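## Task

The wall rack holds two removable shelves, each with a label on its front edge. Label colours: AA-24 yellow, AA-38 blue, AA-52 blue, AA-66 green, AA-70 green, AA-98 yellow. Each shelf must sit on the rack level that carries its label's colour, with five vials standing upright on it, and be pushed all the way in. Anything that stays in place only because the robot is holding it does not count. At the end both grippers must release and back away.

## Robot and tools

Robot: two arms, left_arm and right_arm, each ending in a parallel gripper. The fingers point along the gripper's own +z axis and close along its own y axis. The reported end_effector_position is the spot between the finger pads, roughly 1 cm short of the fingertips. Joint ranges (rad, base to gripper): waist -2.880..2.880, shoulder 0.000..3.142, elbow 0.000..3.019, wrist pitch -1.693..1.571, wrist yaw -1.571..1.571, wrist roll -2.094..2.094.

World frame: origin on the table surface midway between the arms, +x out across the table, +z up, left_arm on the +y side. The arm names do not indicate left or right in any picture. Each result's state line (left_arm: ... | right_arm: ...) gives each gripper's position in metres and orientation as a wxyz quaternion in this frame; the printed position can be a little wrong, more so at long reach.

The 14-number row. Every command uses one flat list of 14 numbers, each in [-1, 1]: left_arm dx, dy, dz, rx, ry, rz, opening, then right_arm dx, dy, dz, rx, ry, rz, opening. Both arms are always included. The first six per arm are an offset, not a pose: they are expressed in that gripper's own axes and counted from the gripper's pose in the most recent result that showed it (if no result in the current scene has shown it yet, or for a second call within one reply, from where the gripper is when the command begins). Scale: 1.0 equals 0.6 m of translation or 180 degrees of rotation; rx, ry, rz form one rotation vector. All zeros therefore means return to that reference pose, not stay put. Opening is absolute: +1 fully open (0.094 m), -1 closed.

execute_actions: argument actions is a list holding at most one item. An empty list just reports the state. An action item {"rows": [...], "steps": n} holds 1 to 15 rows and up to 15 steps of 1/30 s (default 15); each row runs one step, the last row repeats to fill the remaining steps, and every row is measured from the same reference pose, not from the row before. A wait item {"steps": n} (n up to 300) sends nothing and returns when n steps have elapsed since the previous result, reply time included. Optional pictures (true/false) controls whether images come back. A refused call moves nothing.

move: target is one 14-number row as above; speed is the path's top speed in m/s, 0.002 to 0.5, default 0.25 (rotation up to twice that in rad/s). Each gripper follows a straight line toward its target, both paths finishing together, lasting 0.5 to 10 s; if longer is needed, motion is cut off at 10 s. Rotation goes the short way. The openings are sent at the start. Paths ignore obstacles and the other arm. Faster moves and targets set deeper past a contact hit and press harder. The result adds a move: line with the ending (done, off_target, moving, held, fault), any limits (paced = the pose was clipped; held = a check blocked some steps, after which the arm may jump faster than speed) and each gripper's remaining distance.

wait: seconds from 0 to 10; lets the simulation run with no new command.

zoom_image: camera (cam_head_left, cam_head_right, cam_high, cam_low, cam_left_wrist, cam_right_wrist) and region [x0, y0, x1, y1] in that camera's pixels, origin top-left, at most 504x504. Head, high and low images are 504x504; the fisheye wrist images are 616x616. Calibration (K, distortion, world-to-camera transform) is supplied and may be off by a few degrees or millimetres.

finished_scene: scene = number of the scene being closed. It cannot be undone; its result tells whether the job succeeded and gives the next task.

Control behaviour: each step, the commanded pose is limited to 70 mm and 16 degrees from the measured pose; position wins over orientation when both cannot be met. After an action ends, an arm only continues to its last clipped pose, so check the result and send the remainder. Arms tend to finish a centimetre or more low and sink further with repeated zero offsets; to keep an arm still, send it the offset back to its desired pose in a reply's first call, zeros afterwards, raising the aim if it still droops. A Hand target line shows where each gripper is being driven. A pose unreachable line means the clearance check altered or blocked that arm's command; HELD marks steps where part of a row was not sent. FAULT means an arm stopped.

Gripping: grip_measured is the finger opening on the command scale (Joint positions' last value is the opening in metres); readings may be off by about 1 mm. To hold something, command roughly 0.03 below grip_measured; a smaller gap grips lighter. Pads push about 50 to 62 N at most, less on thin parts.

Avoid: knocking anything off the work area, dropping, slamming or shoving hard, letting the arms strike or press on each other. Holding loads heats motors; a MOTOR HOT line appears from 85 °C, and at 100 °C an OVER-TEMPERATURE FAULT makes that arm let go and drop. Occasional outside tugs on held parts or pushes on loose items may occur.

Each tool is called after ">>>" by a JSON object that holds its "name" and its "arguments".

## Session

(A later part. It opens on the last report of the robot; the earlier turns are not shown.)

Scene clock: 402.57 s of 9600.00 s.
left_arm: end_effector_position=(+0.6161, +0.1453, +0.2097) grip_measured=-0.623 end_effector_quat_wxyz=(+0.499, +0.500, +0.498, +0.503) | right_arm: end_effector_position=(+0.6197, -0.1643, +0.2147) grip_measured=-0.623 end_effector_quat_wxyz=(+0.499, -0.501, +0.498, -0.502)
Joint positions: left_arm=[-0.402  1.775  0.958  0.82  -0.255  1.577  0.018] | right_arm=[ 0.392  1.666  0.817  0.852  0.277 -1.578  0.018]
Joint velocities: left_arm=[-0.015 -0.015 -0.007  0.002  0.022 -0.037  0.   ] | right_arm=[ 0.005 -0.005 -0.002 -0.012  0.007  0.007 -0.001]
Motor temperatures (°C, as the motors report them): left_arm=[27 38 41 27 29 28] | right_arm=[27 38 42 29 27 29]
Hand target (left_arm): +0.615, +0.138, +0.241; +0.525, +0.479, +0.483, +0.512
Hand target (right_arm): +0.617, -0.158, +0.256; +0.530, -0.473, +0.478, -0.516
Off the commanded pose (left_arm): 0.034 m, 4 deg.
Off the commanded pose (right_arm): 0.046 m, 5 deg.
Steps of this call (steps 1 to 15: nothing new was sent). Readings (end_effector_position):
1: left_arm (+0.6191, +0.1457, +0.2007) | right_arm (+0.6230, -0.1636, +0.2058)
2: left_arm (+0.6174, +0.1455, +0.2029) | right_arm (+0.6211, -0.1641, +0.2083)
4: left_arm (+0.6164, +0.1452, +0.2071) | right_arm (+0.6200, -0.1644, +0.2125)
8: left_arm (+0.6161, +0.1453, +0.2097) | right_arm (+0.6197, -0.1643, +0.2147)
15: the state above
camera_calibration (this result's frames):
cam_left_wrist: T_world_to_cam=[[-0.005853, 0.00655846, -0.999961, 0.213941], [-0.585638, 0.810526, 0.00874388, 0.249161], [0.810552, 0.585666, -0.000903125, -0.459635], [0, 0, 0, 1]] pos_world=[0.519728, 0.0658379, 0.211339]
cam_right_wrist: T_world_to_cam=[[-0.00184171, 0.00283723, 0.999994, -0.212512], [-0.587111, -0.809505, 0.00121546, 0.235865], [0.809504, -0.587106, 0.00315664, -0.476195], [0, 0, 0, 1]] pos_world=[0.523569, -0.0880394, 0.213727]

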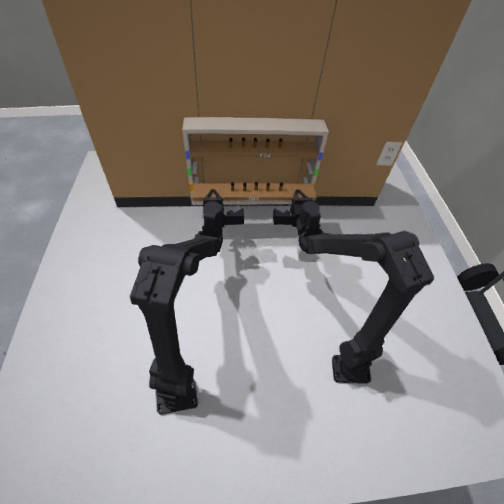

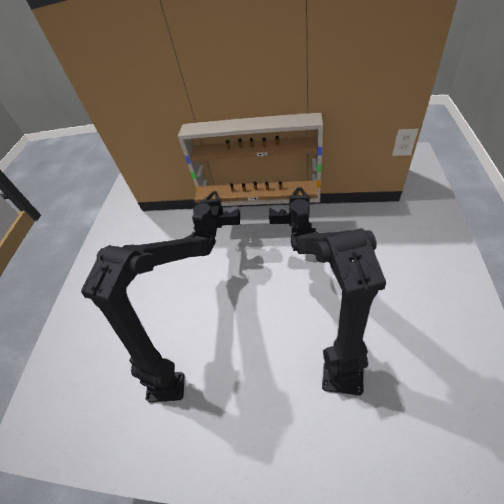

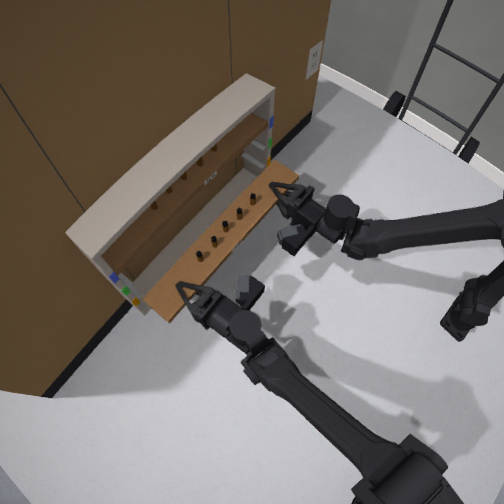

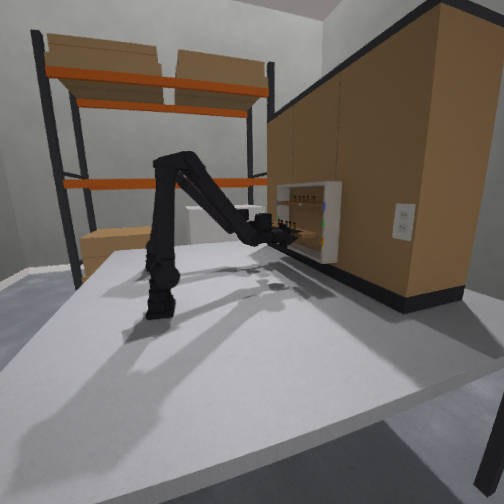

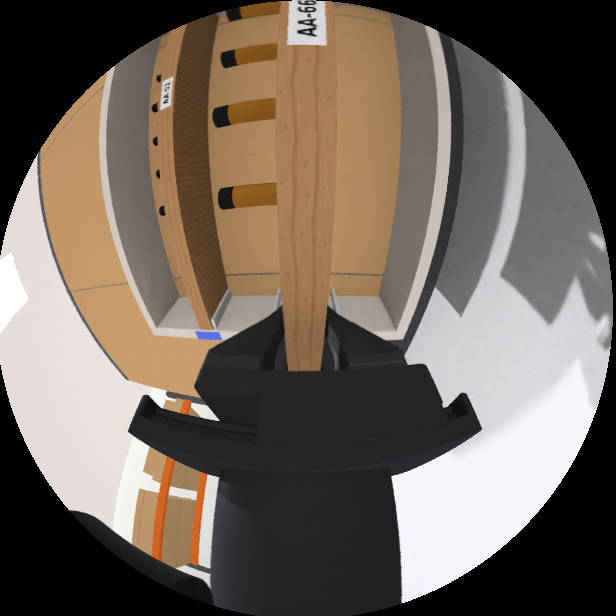

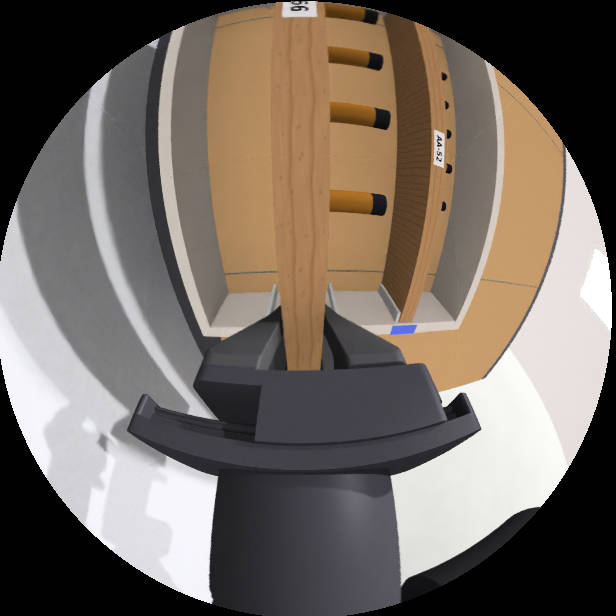

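>>> {"name": "execute_actions", "arguments": {"actions": [{"rows": [
[-0.0128,0.0530,-0.0021,-0.0210,-0.0035,-0.0069,-0.666, -0.0102,-0.0689,-0.0047,0.0280,-0.0029,0.0075,-0.666],
[-0.0128,0.0544,-0.0029,-0.0194,-0.0035,-0.0064,-0.666, -0.0102,-0.0703,-0.0057,0.0263,-0.0029,0.0071,-0.666],
[-0.0128,0.0565,-0.0041,-0.0177,-0.0035,-0.0060,-0.666, -0.0102,-0.0725,-0.0068,0.0246,-0.0029,0.0066,-0.666],
[-0.0128,0.0599,-0.0053,-0.0166,-0.0035,-0.0057,-0.666, -0.0102,-0.0760,-0.0082,0.0235,-0.0029,0.0062,-0.666],
[-0.0128,0.0646,-0.0070,-0.0160,-0.0035,-0.0055,-0.666, -0.0102,-0.0808,-0.0099,0.0229,-0.0029,0.0061,-0.666],
[-0.0128,0.0694,-0.0085,-0.0153,-0.0035,-0.0053,-0.666, -0.0102,-0.0858,-0.0116,0.0222,-0.0029,0.0059,-0.666],
[-0.0128,0.0741,-0.0102,-0.0147,-0.0035,-0.0052,-0.666, -0.0102,-0.0907,-0.0132,0.0216,-0.0029,0.0057,-0.666],
[-0.0128,0.0788,-0.0117,-0.0141,-0.0035,-0.0050,-0.666, -0.0102,-0.0956,-0.0149,0.0210,-0.0029,0.0055,-0.666],
[-0.0128,0.0836,-0.0133,-0.0134,-0.0035,-0.0048,-0.666, -0.0102,-0.1005,-0.0166,0.0204,-0.0029,0.0053,-0.666],
[-0.0128,0.0883,-0.0149,-0.0128,-0.0035,-0.0046,-0.666, -0.0102,-0.1054,-0.0182,0.0197,-0.0029,0.0052,-0.666],
[-0.0128,0.0931,-0.0165,-0.0122,-0.0035,-0.0045,-0.666, -0.0102,-0.1103,-0.0199,0.0191,-0.0029,0.0050,-0.666],
[-0.0128,0.0979,-0.0181,-0.0115,-0.0035,-0.0043,-0.666, -0.0102,-0.1152,-0.0215,0.0185,-0.0029,0.0048,-0.666],
[-0.0128,0.1019,-0.0195,-0.0109,-0.0035,-0.0042,-0.666, -0.0102,-0.1194,-0.0230,0.0179,-0.0029,0.0046,-0.666],
[-0.0128,0.1053,-0.0205,-0.0108,-0.0035,-0.0041,-0.666, -0.0102,-0.1229,-0.0241,0.0178,-0.0029,0.0046,-0.666],
[-0.0128,0.1073,-0.0211,-0.0108,-0.0035,-0.0041,-0.666, -0.0102,-0.1250,-0.0247,0.0178,-0.0029,0.0046,-0.666]
], "steps": 15}], "pictures": false}}

>>> {"name": "execute_actions", "arguments": {"actions": [{"steps": 15}]}}

Scene clock: 448.10 s of 9600.00 s.
left_arm: end_effector_position=(+0.6070, +0.1451, +0.2431) grip_measured=-0.623 end_effector_quat_wxyz=(+0.498, +0.502, +0.499, +0.501) | right_arm: end_effector_position=(+0.6097, -0.1646, +0.2482) grip_measured=-0.623 end_effector_quat_wxyz=(+0.499, -0.502, +0.498, -0.501)
Joint positions: left_arm=[-0.406  1.687  0.956  0.73  -0.258  1.577  0.018] | right_arm=[ 0.397  1.57   0.817  0.753  0.28  -1.578  0.018]
Joint velocities: left_arm=[-0.024 -0.278  0.002 -0.183 -0.037 -0.022 -0.   ] | right_arm=[ 0.005 -0.317 -0.012 -0.222 -0.037 -0.066  0.   ]
Motor temperatures (°C, as the motors report them): left_arm=[27 37 41 27 29 28] | right_arm=[27 38 42 29 27 29]
Hand target (left_arm): +0.603, +0.138, +0.273; +0.513, +0.491, +0.490, +0.505
Hand target (right_arm): +0.604, -0.160, +0.288; +0.519, -0.485, +0.485, -0.510
Off the commanded pose (left_arm): 0.032 m, 2 deg.
Off the commanded pose (right_arm): 0.042 m, 3 deg.
Steps of this call (steps 1 to 90: nothing new was sent; then 42.03 s passed at rest; steps 91 to 105: all 15 steps of this action). Readings (end_effector_position):
91: left_arm (+0.6161, +0.1453, +0.2097) | right_arm (+0.6197, -0.1643, +0.2147)
92: left_arm (+0.6161, +0.1453, +0.2097) | right_arm (+0.6197, -0.1643, +0.2147)
94: left_arm (+0.6160, +0.1453, +0.2102) | right_arm (+0.6196, -0.1643, +0.2153)
98: left_arm (+0.6143, +0.1452, +0.2154) | right_arm (+0.6179, -0.1643, +0.2203)
105: the state above

Scene clock: 448.60 s of 9600.00 s.
left_arm: end_effector_position=(+0.6040, +0.1444, +0.2549) grip_measured=-0.623 end_effector_quat_wxyz=(+0.501, +0.500, +0.496, +0.503) | right_arm: end_effector_position=(+0.6065, -0.1652, +0.2600) grip_measured=-0.623 end_effector_quat_wxyz=(+0.501, -0.500, +0.495, -0.504)
Joint positions: left_arm=[-0.409  1.664  0.956  0.717 -0.258  1.579  0.018] | right_arm=[ 0.397  1.542  0.817  0.736  0.281 -1.581  0.018]
Joint velocities: left_arm=[ 0.005  0.005 -0.002  0.002 -0.007 -0.066 -0.001] | right_arm=[-0.024 -0.015  0.012  0.002  0.007 -0.022  0.   ]
Motor temperatures (°C, as the motors report them): left_arm=[27 37 41 27 29 28] | right_arm=[27 38 42 29 27 29]
Hand target (left_arm): +0.603, +0.138, +0.273; +0.513, +0.491, +0.490, +0.505
Hand target (right_arm): +0.604, -0.160, +0.288; +0.519, -0.485, +0.485, -0.510
Off the commanded pose (left_arm): 0.020 m, 2 deg.
Off the commanded pose (right_arm): 0.031 m, 3 deg.
Steps of this call (steps 1 to 15: nothing new was sent). Readings (end_effector_position):
1: left_arm (+0.6060, +0.1449, +0.2471) | right_arm (+0.6086, -0.1647, +0.2524)
2: left_arm (+0.6051, +0.1446, +0.2509) | right_arm (+0.6077, -0.1651, +0.2561)
4: left_arm (+0.6041, +0.1444, +0.2554) | right_arm (+0.6066, -0.1651, +0.2605)
8: left_arm (+0.6040, +0.1444, +0.2551) | right_arm (+0.6065, -0.1652, +0.2603)
15: the state above
camera_calibration (this result's frames):
cam_left_wrist: T_world_to_cam=[[-0.000303268, 0.00700294, -0.999975, 0.255629], [-0.58321, 0.8123, 0.0058655, 0.241341], [0.812321, 0.583198, 0.00383784, -0.451157], [0, 0, 0, 1]] pos_world=[0.507315, 0.065282, 0.255938]
cam_right_wrist: T_world_to_cam=[[-0.0095399, 0.00325397, 0.999949, -0.253102], [-0.585883, -0.81039, -0.00295243, 0.227466], [0.81034, -0.585881, 0.00963749, -0.468107], [0, 0, 0, 1]] pos_world=[0.51018, -0.0890959, 0.258272]

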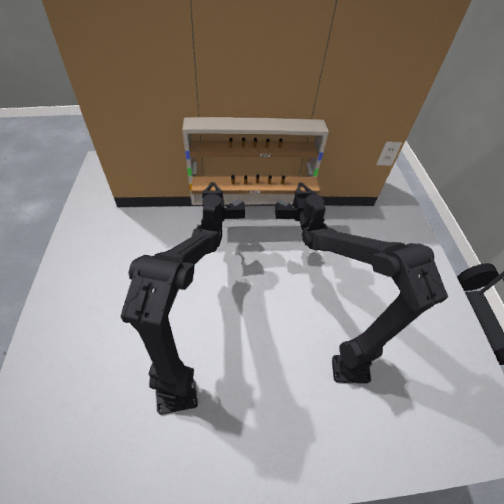

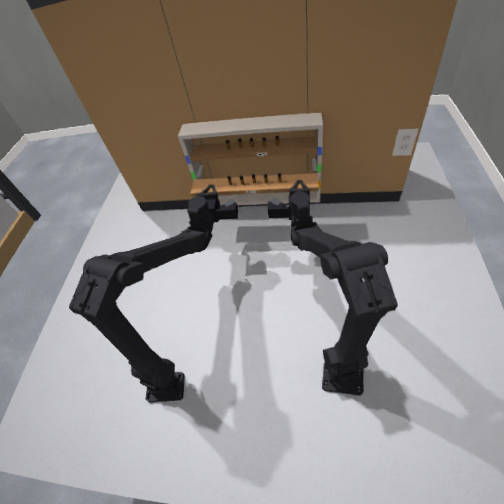

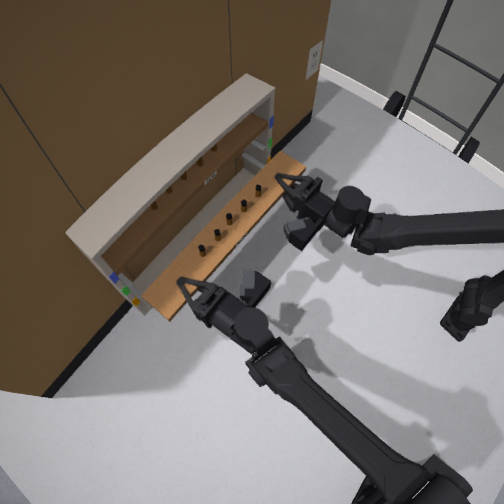

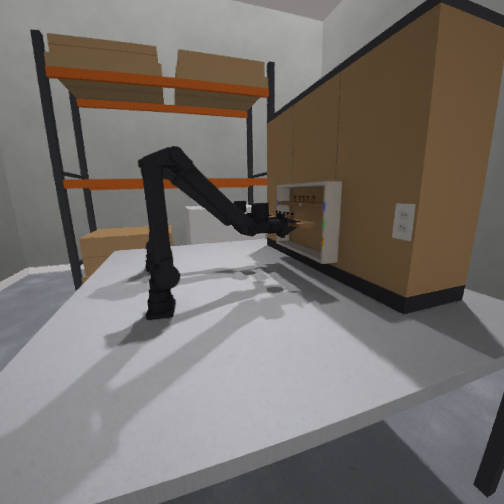

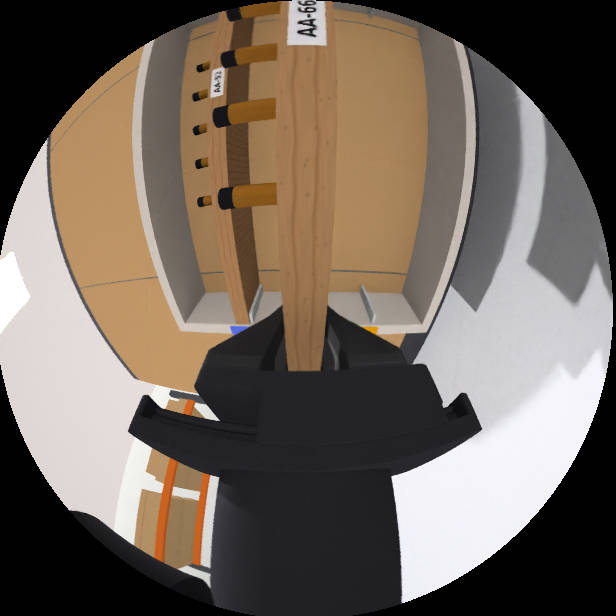

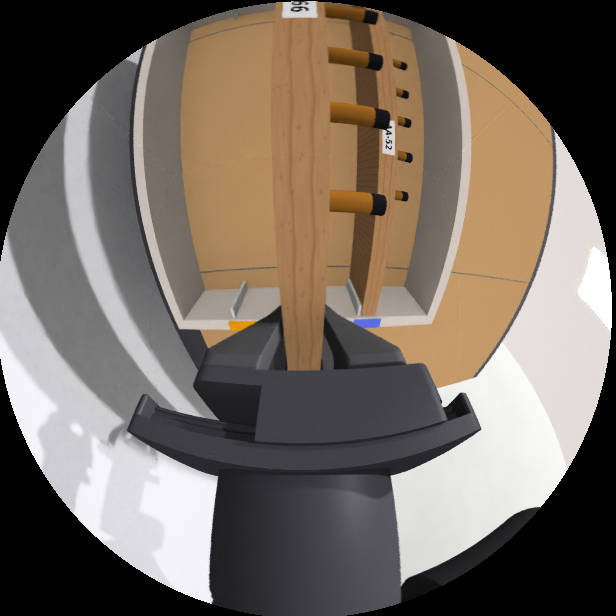

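>>> {"name": "execute_actions", "arguments": {"actions": [{"rows": [
[-0.0055,0.0357,0.0056,-0.0115,-0.0006,-0.0043,-0.666, -0.0042,-0.0508,0.0052,0.0174,-0.0006,0.0057,-0.666],
[-0.0004,0.0412,0.0127,-0.0138,0.0010,-0.0045,-0.666, -0.0001,-0.0550,0.0140,0.0193,0.0010,0.0060,-0.666],
[0.0038,0.0462,0.0194,-0.0157,0.0024,-0.0046,-0.666, 0.0032,-0.0588,0.0222,0.0207,0.0024,0.0063,-0.666],
[0.0065,0.0496,0.0245,-0.0167,0.0032,-0.0047,-0.666, 0.0051,-0.0618,0.0281,0.0215,0.0032,0.0064,-0.666],
[0.0067,0.0510,0.0272,-0.0165,0.0033,-0.0047,-0.666, 0.0049,-0.0632,0.0309,0.0212,0.0032,0.0063,-0.666],
[0.0069,0.0527,0.0307,-0.0162,0.0033,-0.0047,-0.666, 0.0047,-0.0651,0.0344,0.0208,0.0032,0.0062,-0.666],
[0.0072,0.0546,0.0345,-0.0159,0.0034,-0.0047,-0.666, 0.0044,-0.0672,0.0383,0.0205,0.0032,0.0062,-0.666],
[0.0075,0.0565,0.0384,-0.0156,0.0035,-0.0047,-0.666, 0.0041,-0.0693,0.0422,0.0201,0.0032,0.0061,-0.666],
[0.0078,0.0584,0.0422,-0.0152,0.0035,-0.0047,-0.666, 0.0038,-0.0714,0.0461,0.0197,0.0032,0.0060,-0.666],
[0.0080,0.0603,0.0461,-0.0149,0.0036,-0.0047,-0.666, 0.0036,-0.0735,0.0500,0.0193,0.0032,0.0060,-0.666],
[0.0083,0.0622,0.0499,-0.0146,0.0036,-0.0047,-0.666, 0.0033,-0.0756,0.0539,0.0189,0.0032,0.0059,-0.666],
[0.0086,0.0641,0.0538,-0.0143,0.0037,-0.0047,-0.666, 0.0030,-0.0777,0.0578,0.0185,0.0032,0.0058,-0.666],
[0.0088,0.0658,0.0572,-0.0140,0.0037,-0.0047,-0.666, 0.0028,-0.0796,0.0613,0.0182,0.0032,0.0058,-0.666],
[0.0090,0.0669,0.0595,-0.0138,0.0038,-0.0047,-0.666, 0.0026,-0.0809,0.0636,0.0179,0.0032,0.0057,-0.666],
[0.0091,0.0675,0.0607,-0.0137,0.0038,-0.0047,-0.666, 0.0025,-0.0815,0.0648,0.0178,0.0032,0.0057,-0.666]
], "steps": 15}], "pictures": false}}

>>> {"name": "execute_actions", "arguments": {"actions": [{"steps": 15}]}}

Scene clock: 491.20 s of 9600.00 s.
left_arm: end_effector_position=(+0.6153, +0.1436, +0.2568) grip_measured=-0.623 end_effector_quat_wxyz=(+0.496, +0.508, +0.499, +0.497) | right_arm: end_effector_position=(+0.6155, -0.1657, +0.2622) grip_measured=-0.623 end_effector_quat_wxyz=(+0.494, -0.507, +0.500, -0.498)
Joint positions: left_arm=[-0.402  1.674  0.995  0.664 -0.247  1.577  0.018] | right_arm=[ 0.391  1.546  0.85   0.68   0.274 -1.577  0.018]
Joint velocities: left_arm=[ 0.015  0.044  0.208 -0.115 -0.051  0.022 -0.   ] | right_arm=[-0.034  0.034  0.208 -0.139 -0.051 -0.007  0.   ]
Motor temperatures (°C, as the motors report them): left_arm=[27 37 43 27 29 28] | right_arm=[27 38 43 29 27 29]
Hand target (left_arm): +0.635, +0.151, +0.296; +0.512, +0.482, +0.492, +0.513
Hand target (right_arm): +0.638, -0.169, +0.310; +0.517, -0.478, +0.488, -0.516
Off the commanded pose (left_arm): 0.046 m, 4 deg.
Off the commanded pose (right_arm): 0.056 m, 5 deg.
Steps of this call (steps 1 to 90: nothing new was sent; then 39.10 s passed at rest; steps 91 to 105: all 15 steps of this action). Readings (end_effector_position):
91: left_arm (+0.6040, +0.1444, +0.2549) | right_arm (+0.6065, -0.1652, +0.2600)
92: left_arm (+0.6040, +0.1444, +0.2549) | right_arm (+0.6065, -0.1652, +0.2600)
94: left_arm (+0.6040, +0.1444, +0.2549) | right_arm (+0.6065, -0.1651, +0.2600)
98: left_arm (+0.6046, +0.1446, +0.2528) | right_arm (+0.6065, -0.1649, +0.2572)
105: the state above

Scene clock: 491.70 s of 9600.00 s.
left_arm: end_effector_position=(+0.6201, +0.1441, +0.2640) grip_measured=-0.623 end_effector_quat_wxyz=(+0.498, +0.504, +0.498, +0.499) | right_arm: end_effector_position=(+0.6206, -0.1655, +0.2692) grip_measured=-0.623 end_effector_quat_wxyz=(+0.497, -0.504, +0.499, -0.500)
Joint positions: left_arm=[-0.4    1.675  1.014  0.657 -0.246  1.577  0.018] | right_arm=[ 0.388  1.548  0.869  0.673  0.272 -1.577  0.018]
Joint velocities: left_arm=[-0.024 -0.024 -0.012 -0.012  0.037 -0.037  0.   ] | right_arm=[-0.015 -0.015  0.007  0.007 -0.037  0.007  0.   ]
Motor temperatures (°C, as the motors report them): left_arm=[27 37 43 27 29 28] | right_arm=[27 38 44 29 27 29]
Hand target (left_arm): +0.635, +0.151, +0.296; +0.512, +0.482, +0.492, +0.513
Hand target (right_arm): +0.638, -0.169, +0.310; +0.517, -0.478, +0.488, -0.516
Off the commanded pose (left_arm): 0.038 m, 3 deg.
Off the commanded pose (right_arm): 0.047 m, 4 deg.
Steps of this call (steps 1 to 15: nothing new was sent). Readings (end_effector_position):
1: left_arm (+0.6171, +0.1436, +0.2589) | right_arm (+0.6173, -0.1659, +0.2642)
2: left_arm (+0.6184, +0.1435, +0.2612) | right_arm (+0.6189, -0.1658, +0.2665)
4: left_arm (+0.6198, +0.1439, +0.2639) | right_arm (+0.6203, -0.1656, +0.2694)
8: left_arm (+0.6201, +0.1441, +0.2643) | right_arm (+0.6206, -0.1655, +0.2694)
15: the state above
camera_calibration (this result's frames):
cam_left_wrist: T_world_to_cam=[[-0.0135606, 0.00861334, -0.999871, 0.272711], [-0.579967, 0.814504, 0.0148822, 0.24628], [0.814527, 0.580094, -0.00604969, -0.462393], [0, 0, 0, 1]] pos_world=[0.523164, 0.0652865, 0.266213]
cam_right_wrist: T_world_to_cam=[[0.00696555, 0.00494478, 0.999964, -0.272086], [-0.586144, -0.810167, 0.0080892, 0.232768], [0.810177, -0.586179, -0.00274491, -0.476407], [0, 0, 0, 1]] pos_world=[0.524304, -0.0893335, 0.268886]

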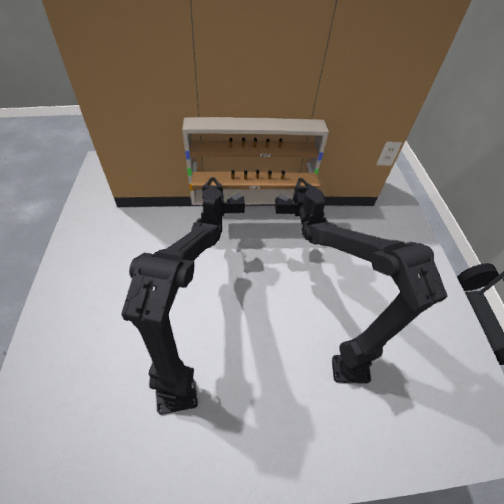

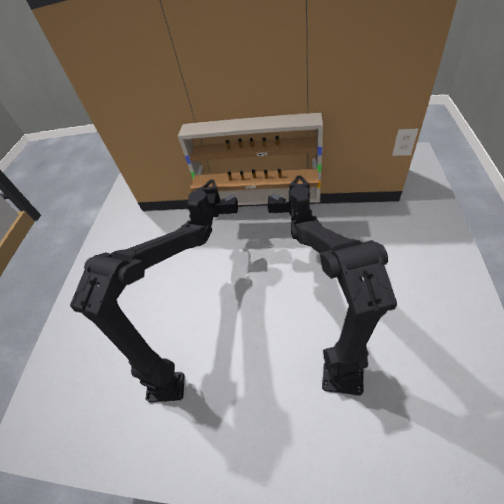

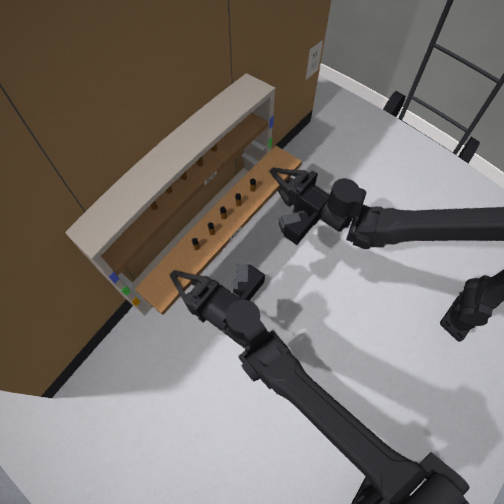

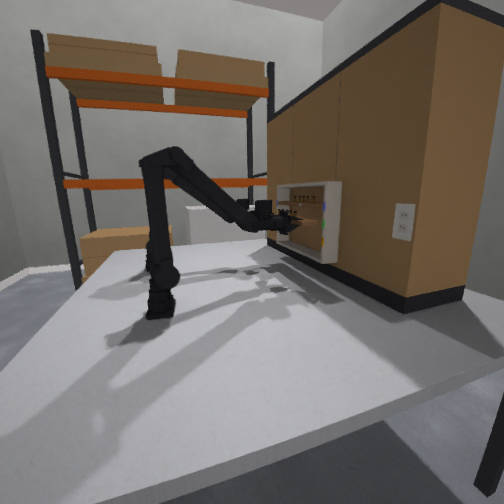

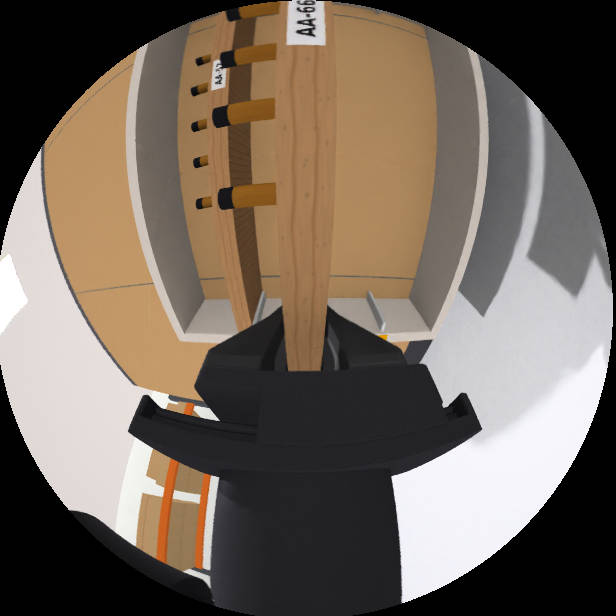

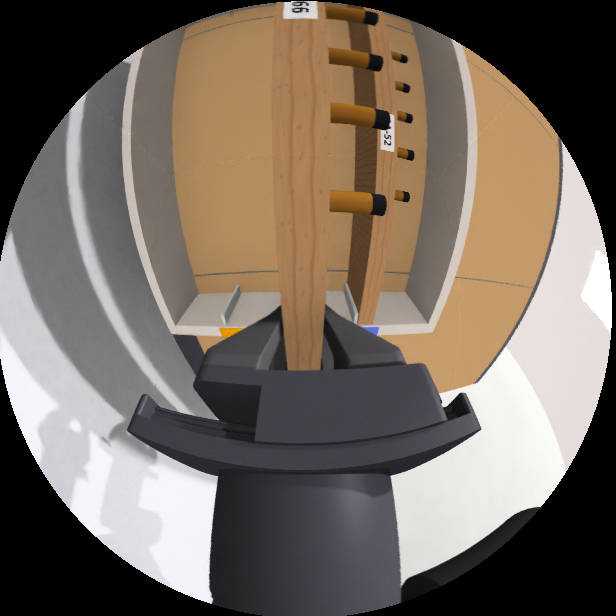

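>>> {"name": "execute_actions", "arguments": {"actions": []}}

Scene clock: 506.83 s of 9600.00 s.
left_arm: end_effector_position=(+0.6201, +0.1441, +0.2640) grip_measured=-0.623 end_effector_quat_wxyz=(+0.498, +0.504, +0.498, +0.499) | right_arm: end_effector_position=(+0.6206, -0.1655, +0.2692) grip_measured=-0.623 end_effector_quat_wxyz=(+0.497, -0.504, +0.499, -0.500)
Joint positions: left_arm=[-0.4    1.675  1.014  0.657 -0.246  1.577  0.018] | right_arm=[ 0.388  1.548  0.869  0.673  0.272 -1.577  0.018]
Joint velocities: left_arm=[-0.005 -0.015 -0.002  0.002  0.037  0.022  0.   ] | right_arm=[ 0.015 -0.005  0.002 -0.002 -0.081  0.051 -0.   ]
Motor temperatures (°C, as the motors report them): left_arm=[27 37 47 27 29 28] | right_arm=[27 37 49 29 27 29]
Hand target (left_arm): +0.635, +0.151, +0.296; +0.512, +0.482, +0.492, +0.513
Hand target (right_arm): +0.638, -0.169, +0.310; +0.517, -0.478, +0.488, -0.516
Off the commanded pose (left_arm): 0.038 m, 3 deg.
Off the commanded pose (right_arm): 0.047 m, 4 deg.
Steps of this call (steps 1 to 90: nothing new was sent; then 12.13 s passed at rest). Readings (end_effector_position):
1: left_arm (+0.6201, +0.1441, +0.2640) | right_arm (+0.6206, -0.1655, +0.2692)
2: left_arm (+0.6201, +0.1441, +0.2640) | right_arm (+0.6206, -0.1655, +0.2692)
4: left_arm (+0.6201, +0.1441, +0.2640) | right_arm (+0.6206, -0.1655, +0.2692)
8: left_arm (+0.6201, +0.1441, +0.2640) | right_arm (+0.6206, -0.1655, +0.2692)
90: the state above
camera_calibration (this result's frames):
cam_left_wrist: T_world_to_cam=[[-0.0135606, 0.00861334, -0.999871, 0.272711], [-0.579967, 0.814504, 0.0148822, 0.24628], [0.814527, 0.580094, -0.00604969, -0.462393], [0, 0, 0, 1]] pos_world=[0.523164, 0.0652865, 0.266213]
cam_right_wrist: T_world_to_cam=[[0.00696555, 0.00494478, 0.999964, -0.272086], [-0.586144, -0.810167, 0.0080892, 0.232768], [0.810177, -0.586179, -0.00274491, -0.476407], [0, 0, 0, 1]] pos_world=[0.524304, -0.0893335, 0.268886]

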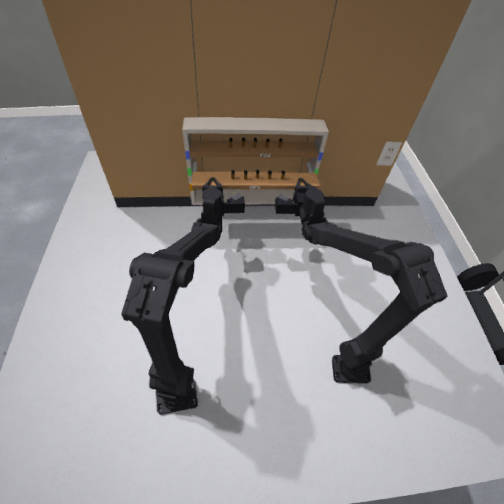

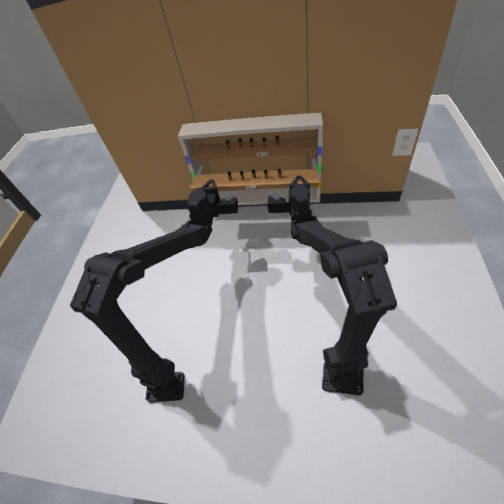

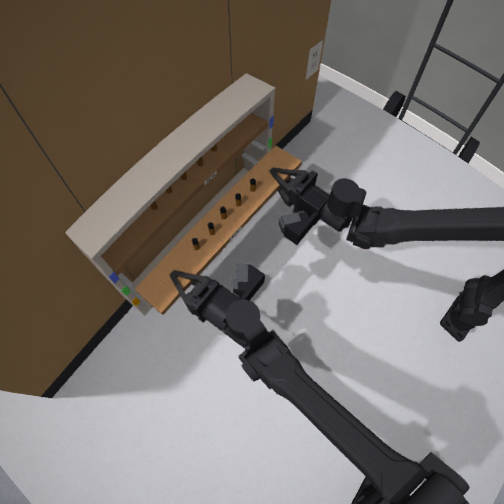

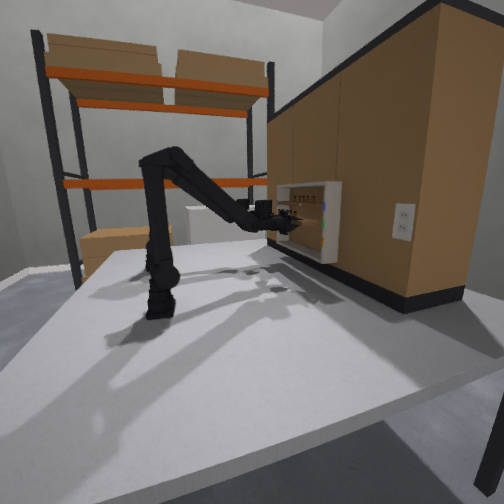

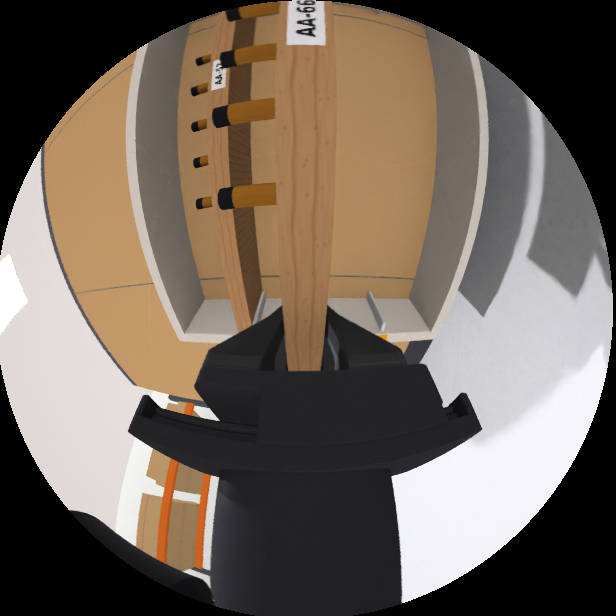

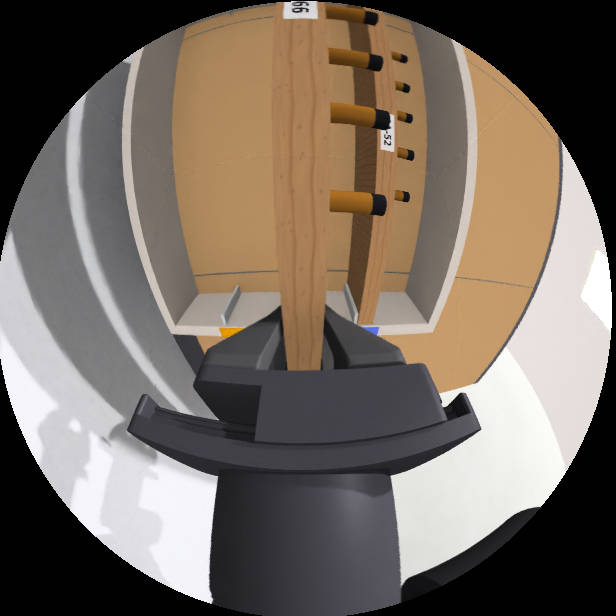

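>>> {"name": "zoom_image", "arguments": {"camera": "cam_head_left", "region": [170, 110, 250, 210]}}

>>> {"name": "zoom_image", "arguments": {"camera": "cam_head_right", "region": [260, 110, 340, 210]}}

Region (170, 110, 250, 210) of cam_head_left's 504x504 image, scaled by 5.040, with more detail than that image has; it fills the left 403 columns of this view, and the rest is white.

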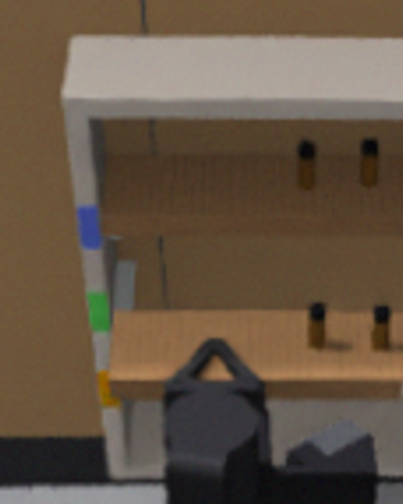

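Region (260, 110, 340, 210) of cam_head_right's 504x504 image, scaled by 5.040, with more detail than that image has; it fills the left 403 columns of this view, and the rest is white.

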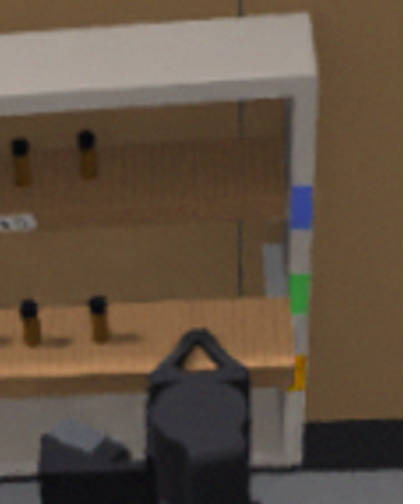

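>>> {"name": "execute_actions", "arguments": {"actions": [{"rows":[
[0.0118,0.0535,0.0332,-0.0179,0.0051,-0.0051,-0.666,0.0057,-0.0685,0.0391,0.0233,0.0035,0.0060,-0.666],
[0.0120,0.0538,0.0344,-0.0180,0.0051,-0.0051,-0.666,0.0056,-0.0688,0.0405,0.0234,0.0035,0.0060,-0.666],
[0.0122,0.0542,0.0358,-0.0182,0.0051,-0.0052,-0.666,0.0054,-0.0692,0.0422,0.0236,0.0035,0.0061,-0.666],
[0.0124,0.0546,0.0374,-0.0183,0.0051,-0.0052,-0.666,0.0051,-0.0697,0.0441,0.0237,0.0035,0.0061,-0.666],
[0.0127,0.0550,0.0393,-0.0185,0.0051,-0.0053,-0.666,0.0049,-0.0702,0.0463,0.0239,0.0035,0.0062,-0.666],
[0.0130,0.0555,0.0411,-0.0187,0.0051,-0.0053,-0.666,0.0046,-0.0708,0.0485,0.0241,0.0035,0.0062,-0.666],
[0.0133,0.0560,0.0430,-0.0189,0.0051,-0.0054,-0.666,0.0043,-0.0713,0.0507,0.0243,0.0035,0.0063,-0.666],
[0.0136,0.0565,0.0448,-0.0191,0.0051,-0.0054,-0.666,0.0041,-0.0719,0.0529,0.0245,0.0035,0.0063,-0.666],
[0.0139,0.0569,0.0467,-0.0193,0.0051,-0.0055,-0.666,0.0038,-0.0724,0.0551,0.0247,0.0035,0.0064,-0.666],
[0.0142,0.0574,0.0486,-0.0195,0.0051,-0.0055,-0.666,0.0035,-0.0729,0.0573,0.0249,0.0035,0.0064,-0.666],
[0.0145,0.0579,0.0504,-0.0197,0.0051,-0.0056,-0.666,0.0033,-0.0735,0.0595,0.0251,0.0035,0.0065,-0.666],
[0.0148,0.0583,0.0523,-0.0199,0.0051,-0.0056,-0.666,0.0030,-0.0740,0.0617,0.0253,0.0035,0.0065,-0.666],
[0.0150,0.0588,0.0539,-0.0201,0.0051,-0.0057,-0.666,0.0028,-0.0745,0.0636,0.0255,0.0035,0.0066,-0.666],
[0.0152,0.0591,0.0551,-0.0202,0.0051,-0.0057,-0.666,0.0026,-0.0748,0.0650,0.0256,0.0035,0.0066,-0.666],
[0.0153,0.0592,0.0558,-0.0203,0.0051,-0.0057,-0.666,0.0025,-0.0750,0.0658,0.0257,0.0035,0.0066,-0.666]
],"steps":15}], "pictures": false}}

>>> {"name": "execute_actions", "arguments": {"actions": [{"steps":15}]}}

Scene clock: 549.10 s of 9600.00 s.
left_arm: end_effector_position=(+0.6322, +0.1461, +0.2635) grip_measured=-0.623 end_effector_quat_wxyz=(+0.498, +0.504, +0.498, +0.499) | right_arm: end_effector_position=(+0.6336, -0.1629, +0.2688) grip_measured=-0.623 end_effector_quat_wxyz=(+0.498, -0.505, +0.498, -0.499)
Joint positions: left_arm=[-0.39   1.701  1.047  0.648 -0.237  1.577  0.018] | right_arm=[ 0.385  1.579  0.906  0.666  0.266 -1.577  0.018]
Joint velocities: left_arm=[ 0.024  0.034  0.076 -0.017  0.051 -0.022 -0.001] | right_arm=[-0.015  0.054  0.095 -0.007 -0.066 -0.007  0.   ]
Motor temperatures (°C, as the motors report them): left_arm=[27 37 51 27 29 28] | right_arm=[27 37 53 29 27 29]
Hand target (left_arm): +0.650, +0.154, +0.300; +0.514, +0.480, +0.490, +0.515
Hand target (right_arm): +0.654, -0.168, +0.315; +0.519, -0.475, +0.486, -0.518
Off the commanded pose (left_arm): 0.042 m, 4 deg.
Off the commanded pose (right_arm): 0.053 m, 5 deg.
Steps of this call (steps 1 to 90: nothing new was sent; then 38.77 s passed at rest; steps 91 to 105: all 15 steps of this action). Readings (end_effector_position):
91: left_arm (+0.6201, +0.1441, +0.2639) | right_arm (+0.6206, -0.1654, +0.2692)
92: left_arm (+0.6201, +0.1439, +0.2636) | right_arm (+0.6207, -0.1655, +0.2690)
94: left_arm (+0.6206, +0.1439, +0.2632) | right_arm (+0.6210, -0.1655, +0.2683)
98: left_arm (+0.6239, +0.1442, +0.2621) | right_arm (+0.6245, -0.1653, +0.2673)
105: the state above

Scene clock: 549.60 s of 9600.00 s.
left_arm: end_effector_position=(+0.6340, +0.1469, +0.2641) grip_measured=-0.623 end_effector_quat_wxyz=(+0.498, +0.504, +0.498, +0.500) | right_arm: end_effector_position=(+0.6357, -0.1625, +0.2696) grip_measured=-0.623 end_effector_quat_wxyz=(+0.498, -0.504, +0.498, -0.500)
Joint positions: left_arm=[-0.388  1.704  1.052  0.648 -0.236  1.577  0.018] | right_arm=[ 0.384  1.583  0.912  0.666  0.265 -1.577  0.018]
Joint velocities: left_arm=[-0.024  0.005 -0.002 -0.002  0.007  0.007  0.002] | right_arm=[ 0.015 -0.005  0.007  0.002 -0.051  0.007 -0.001]
Motor temperatures (°C, as the motors report them): left_arm=[27 37 51 27 29 28] | right_arm=[27 37 53 29 27 29]
Hand target (left_arm): +0.650, +0.154, +0.299; +0.514, +0.480, +0.490, +0.515
Hand target (right_arm): +0.654, -0.169, +0.315; +0.519, -0.475, +0.486, -0.518
Off the commanded pose (left_arm): 0.041 m, 4 deg.
Off the commanded pose (right_arm): 0.051 m, 5 deg.
Steps of this call (steps 1 to 15: nothing new was sent). Readings (end_effector_position):
1: left_arm (+0.6330, +0.1464, +0.2637) | right_arm (+0.6345, -0.1626, +0.2693)
2: left_arm (+0.6336, +0.1468, +0.2639) | right_arm (+0.6352, -0.1624, +0.2693)
4: left_arm (+0.6340, +0.1469, +0.2641) | right_arm (+0.6356, -0.1622, +0.2696)
8: left_arm (+0.6340, +0.1469, +0.2641) | right_arm (+0.6357, -0.1625, +0.2696)
15: the state above
camera_calibration (this result's frames):
cam_left_wrist: T_world_to_cam=[[-0.012474, 0.00827335, -0.999888, 0.272299], [-0.581225, 0.813623, 0.0139832, 0.253202], [0.813647, 0.581334, -0.00534046, -0.475146], [0, 0, 0, 1]] pos_world=[0.537165, 0.0679545, 0.26619]
cam_right_wrist: T_world_to_cam=[[0.00549031, 0.0045177, 0.999975, -0.27178], [-0.58337, -0.812178, 0.00687223, 0.24229], [0.812188, -0.583393, -0.00182361, -0.48798], [0, 0, 0, 1]] pos_world=[0.539169, -0.0866741, 0.269219]

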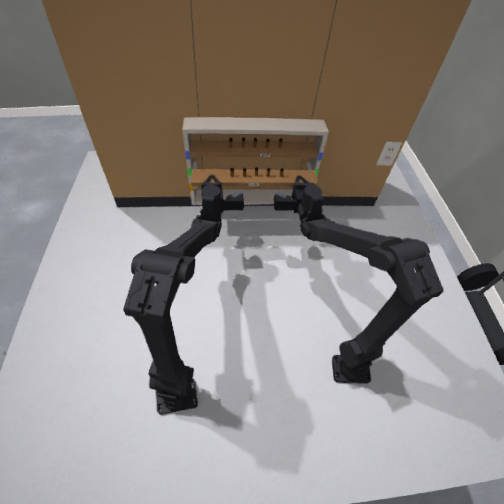

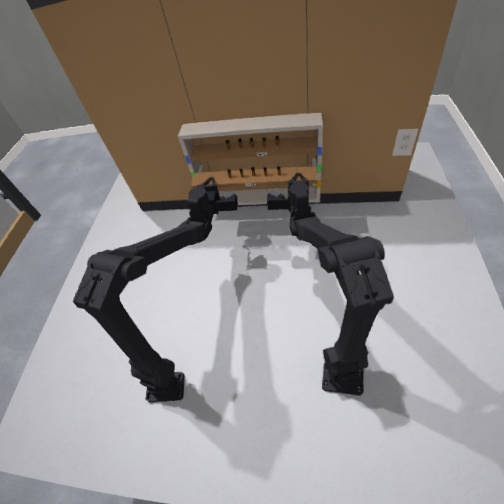

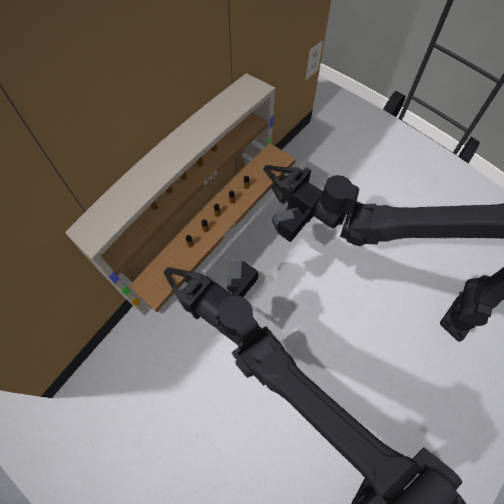

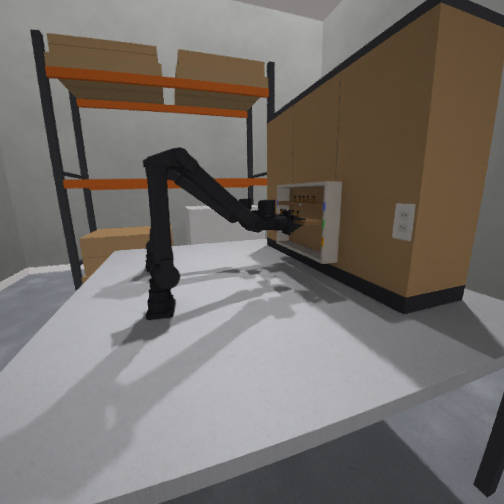

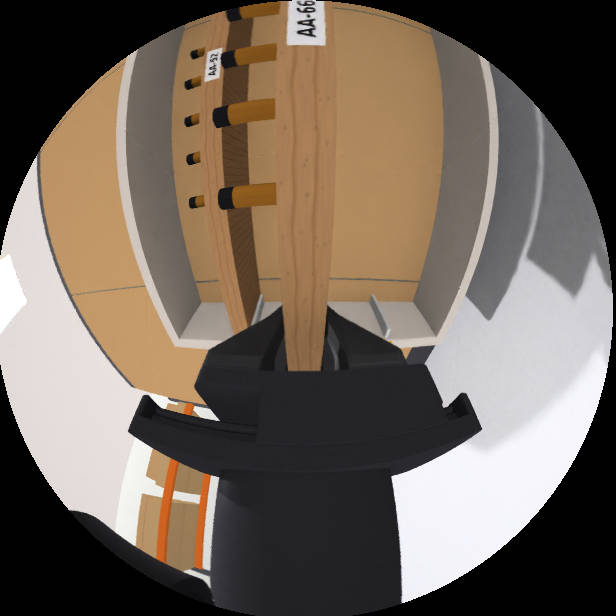

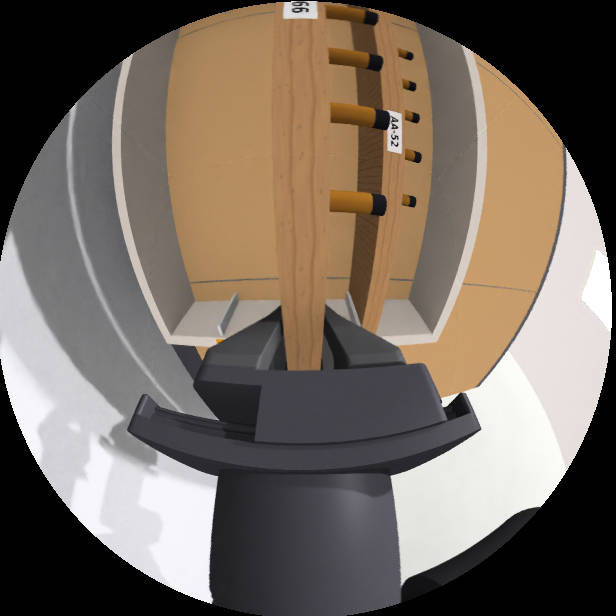

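>>> {"name": "zoom_image", "arguments": {"camera": "cam_head_left", "region": [178, 140, 228, 200]}}

>>> {"name": "zoom_image", "arguments": {"camera": "cam_head_right", "region": [280, 135, 330, 195]}}

Region (178, 140, 228, 200) of cam_head_left's 504x504 image, scaled by 8.400, with more detail than that image has.

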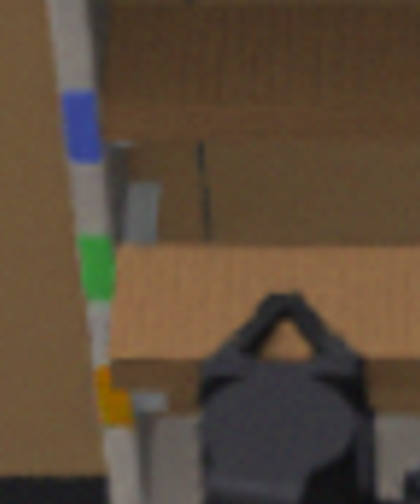

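Region (280, 135, 330, 195) of cam_head_right's 504x504 image, scaled by 8.400, with more detail than that image has.

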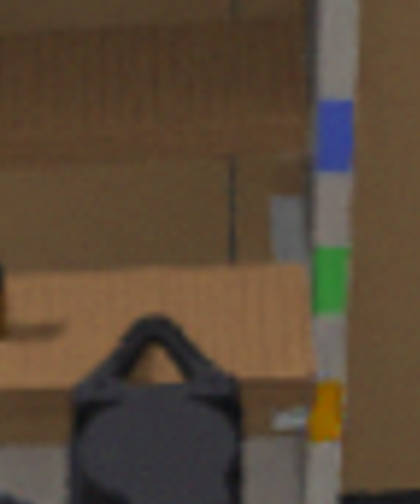

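>>> {"name": "zoom_image", "arguments": {"camera": "cam_low", "region": [265, 180, 345, 260]}}

>>> {"name": "zoom_image", "arguments": {"camera": "cam_left_wrist", "region": [230, 270, 410, 370]}}

Region (265, 180, 345, 260) of cam_low's 504x504 image, scaled by 6.300, with more detail than that image has.

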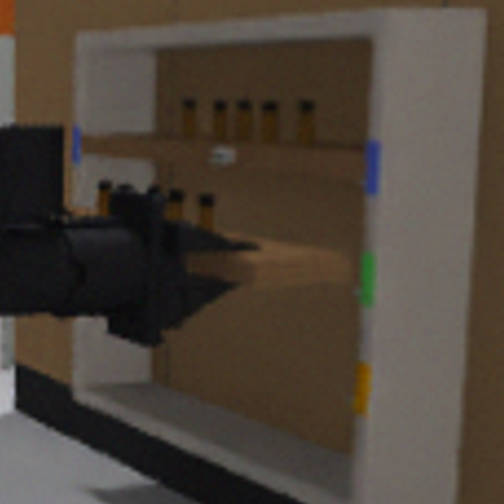

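Region (230, 270, 410, 370) of cam_left_wrist's 616x616 image, scaled by 2.800, with more detail than that image has.

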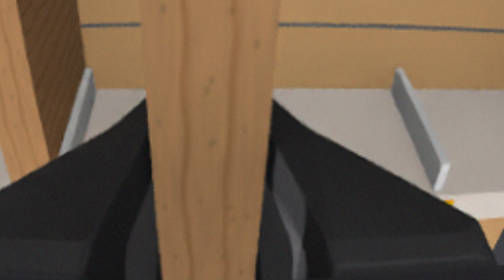

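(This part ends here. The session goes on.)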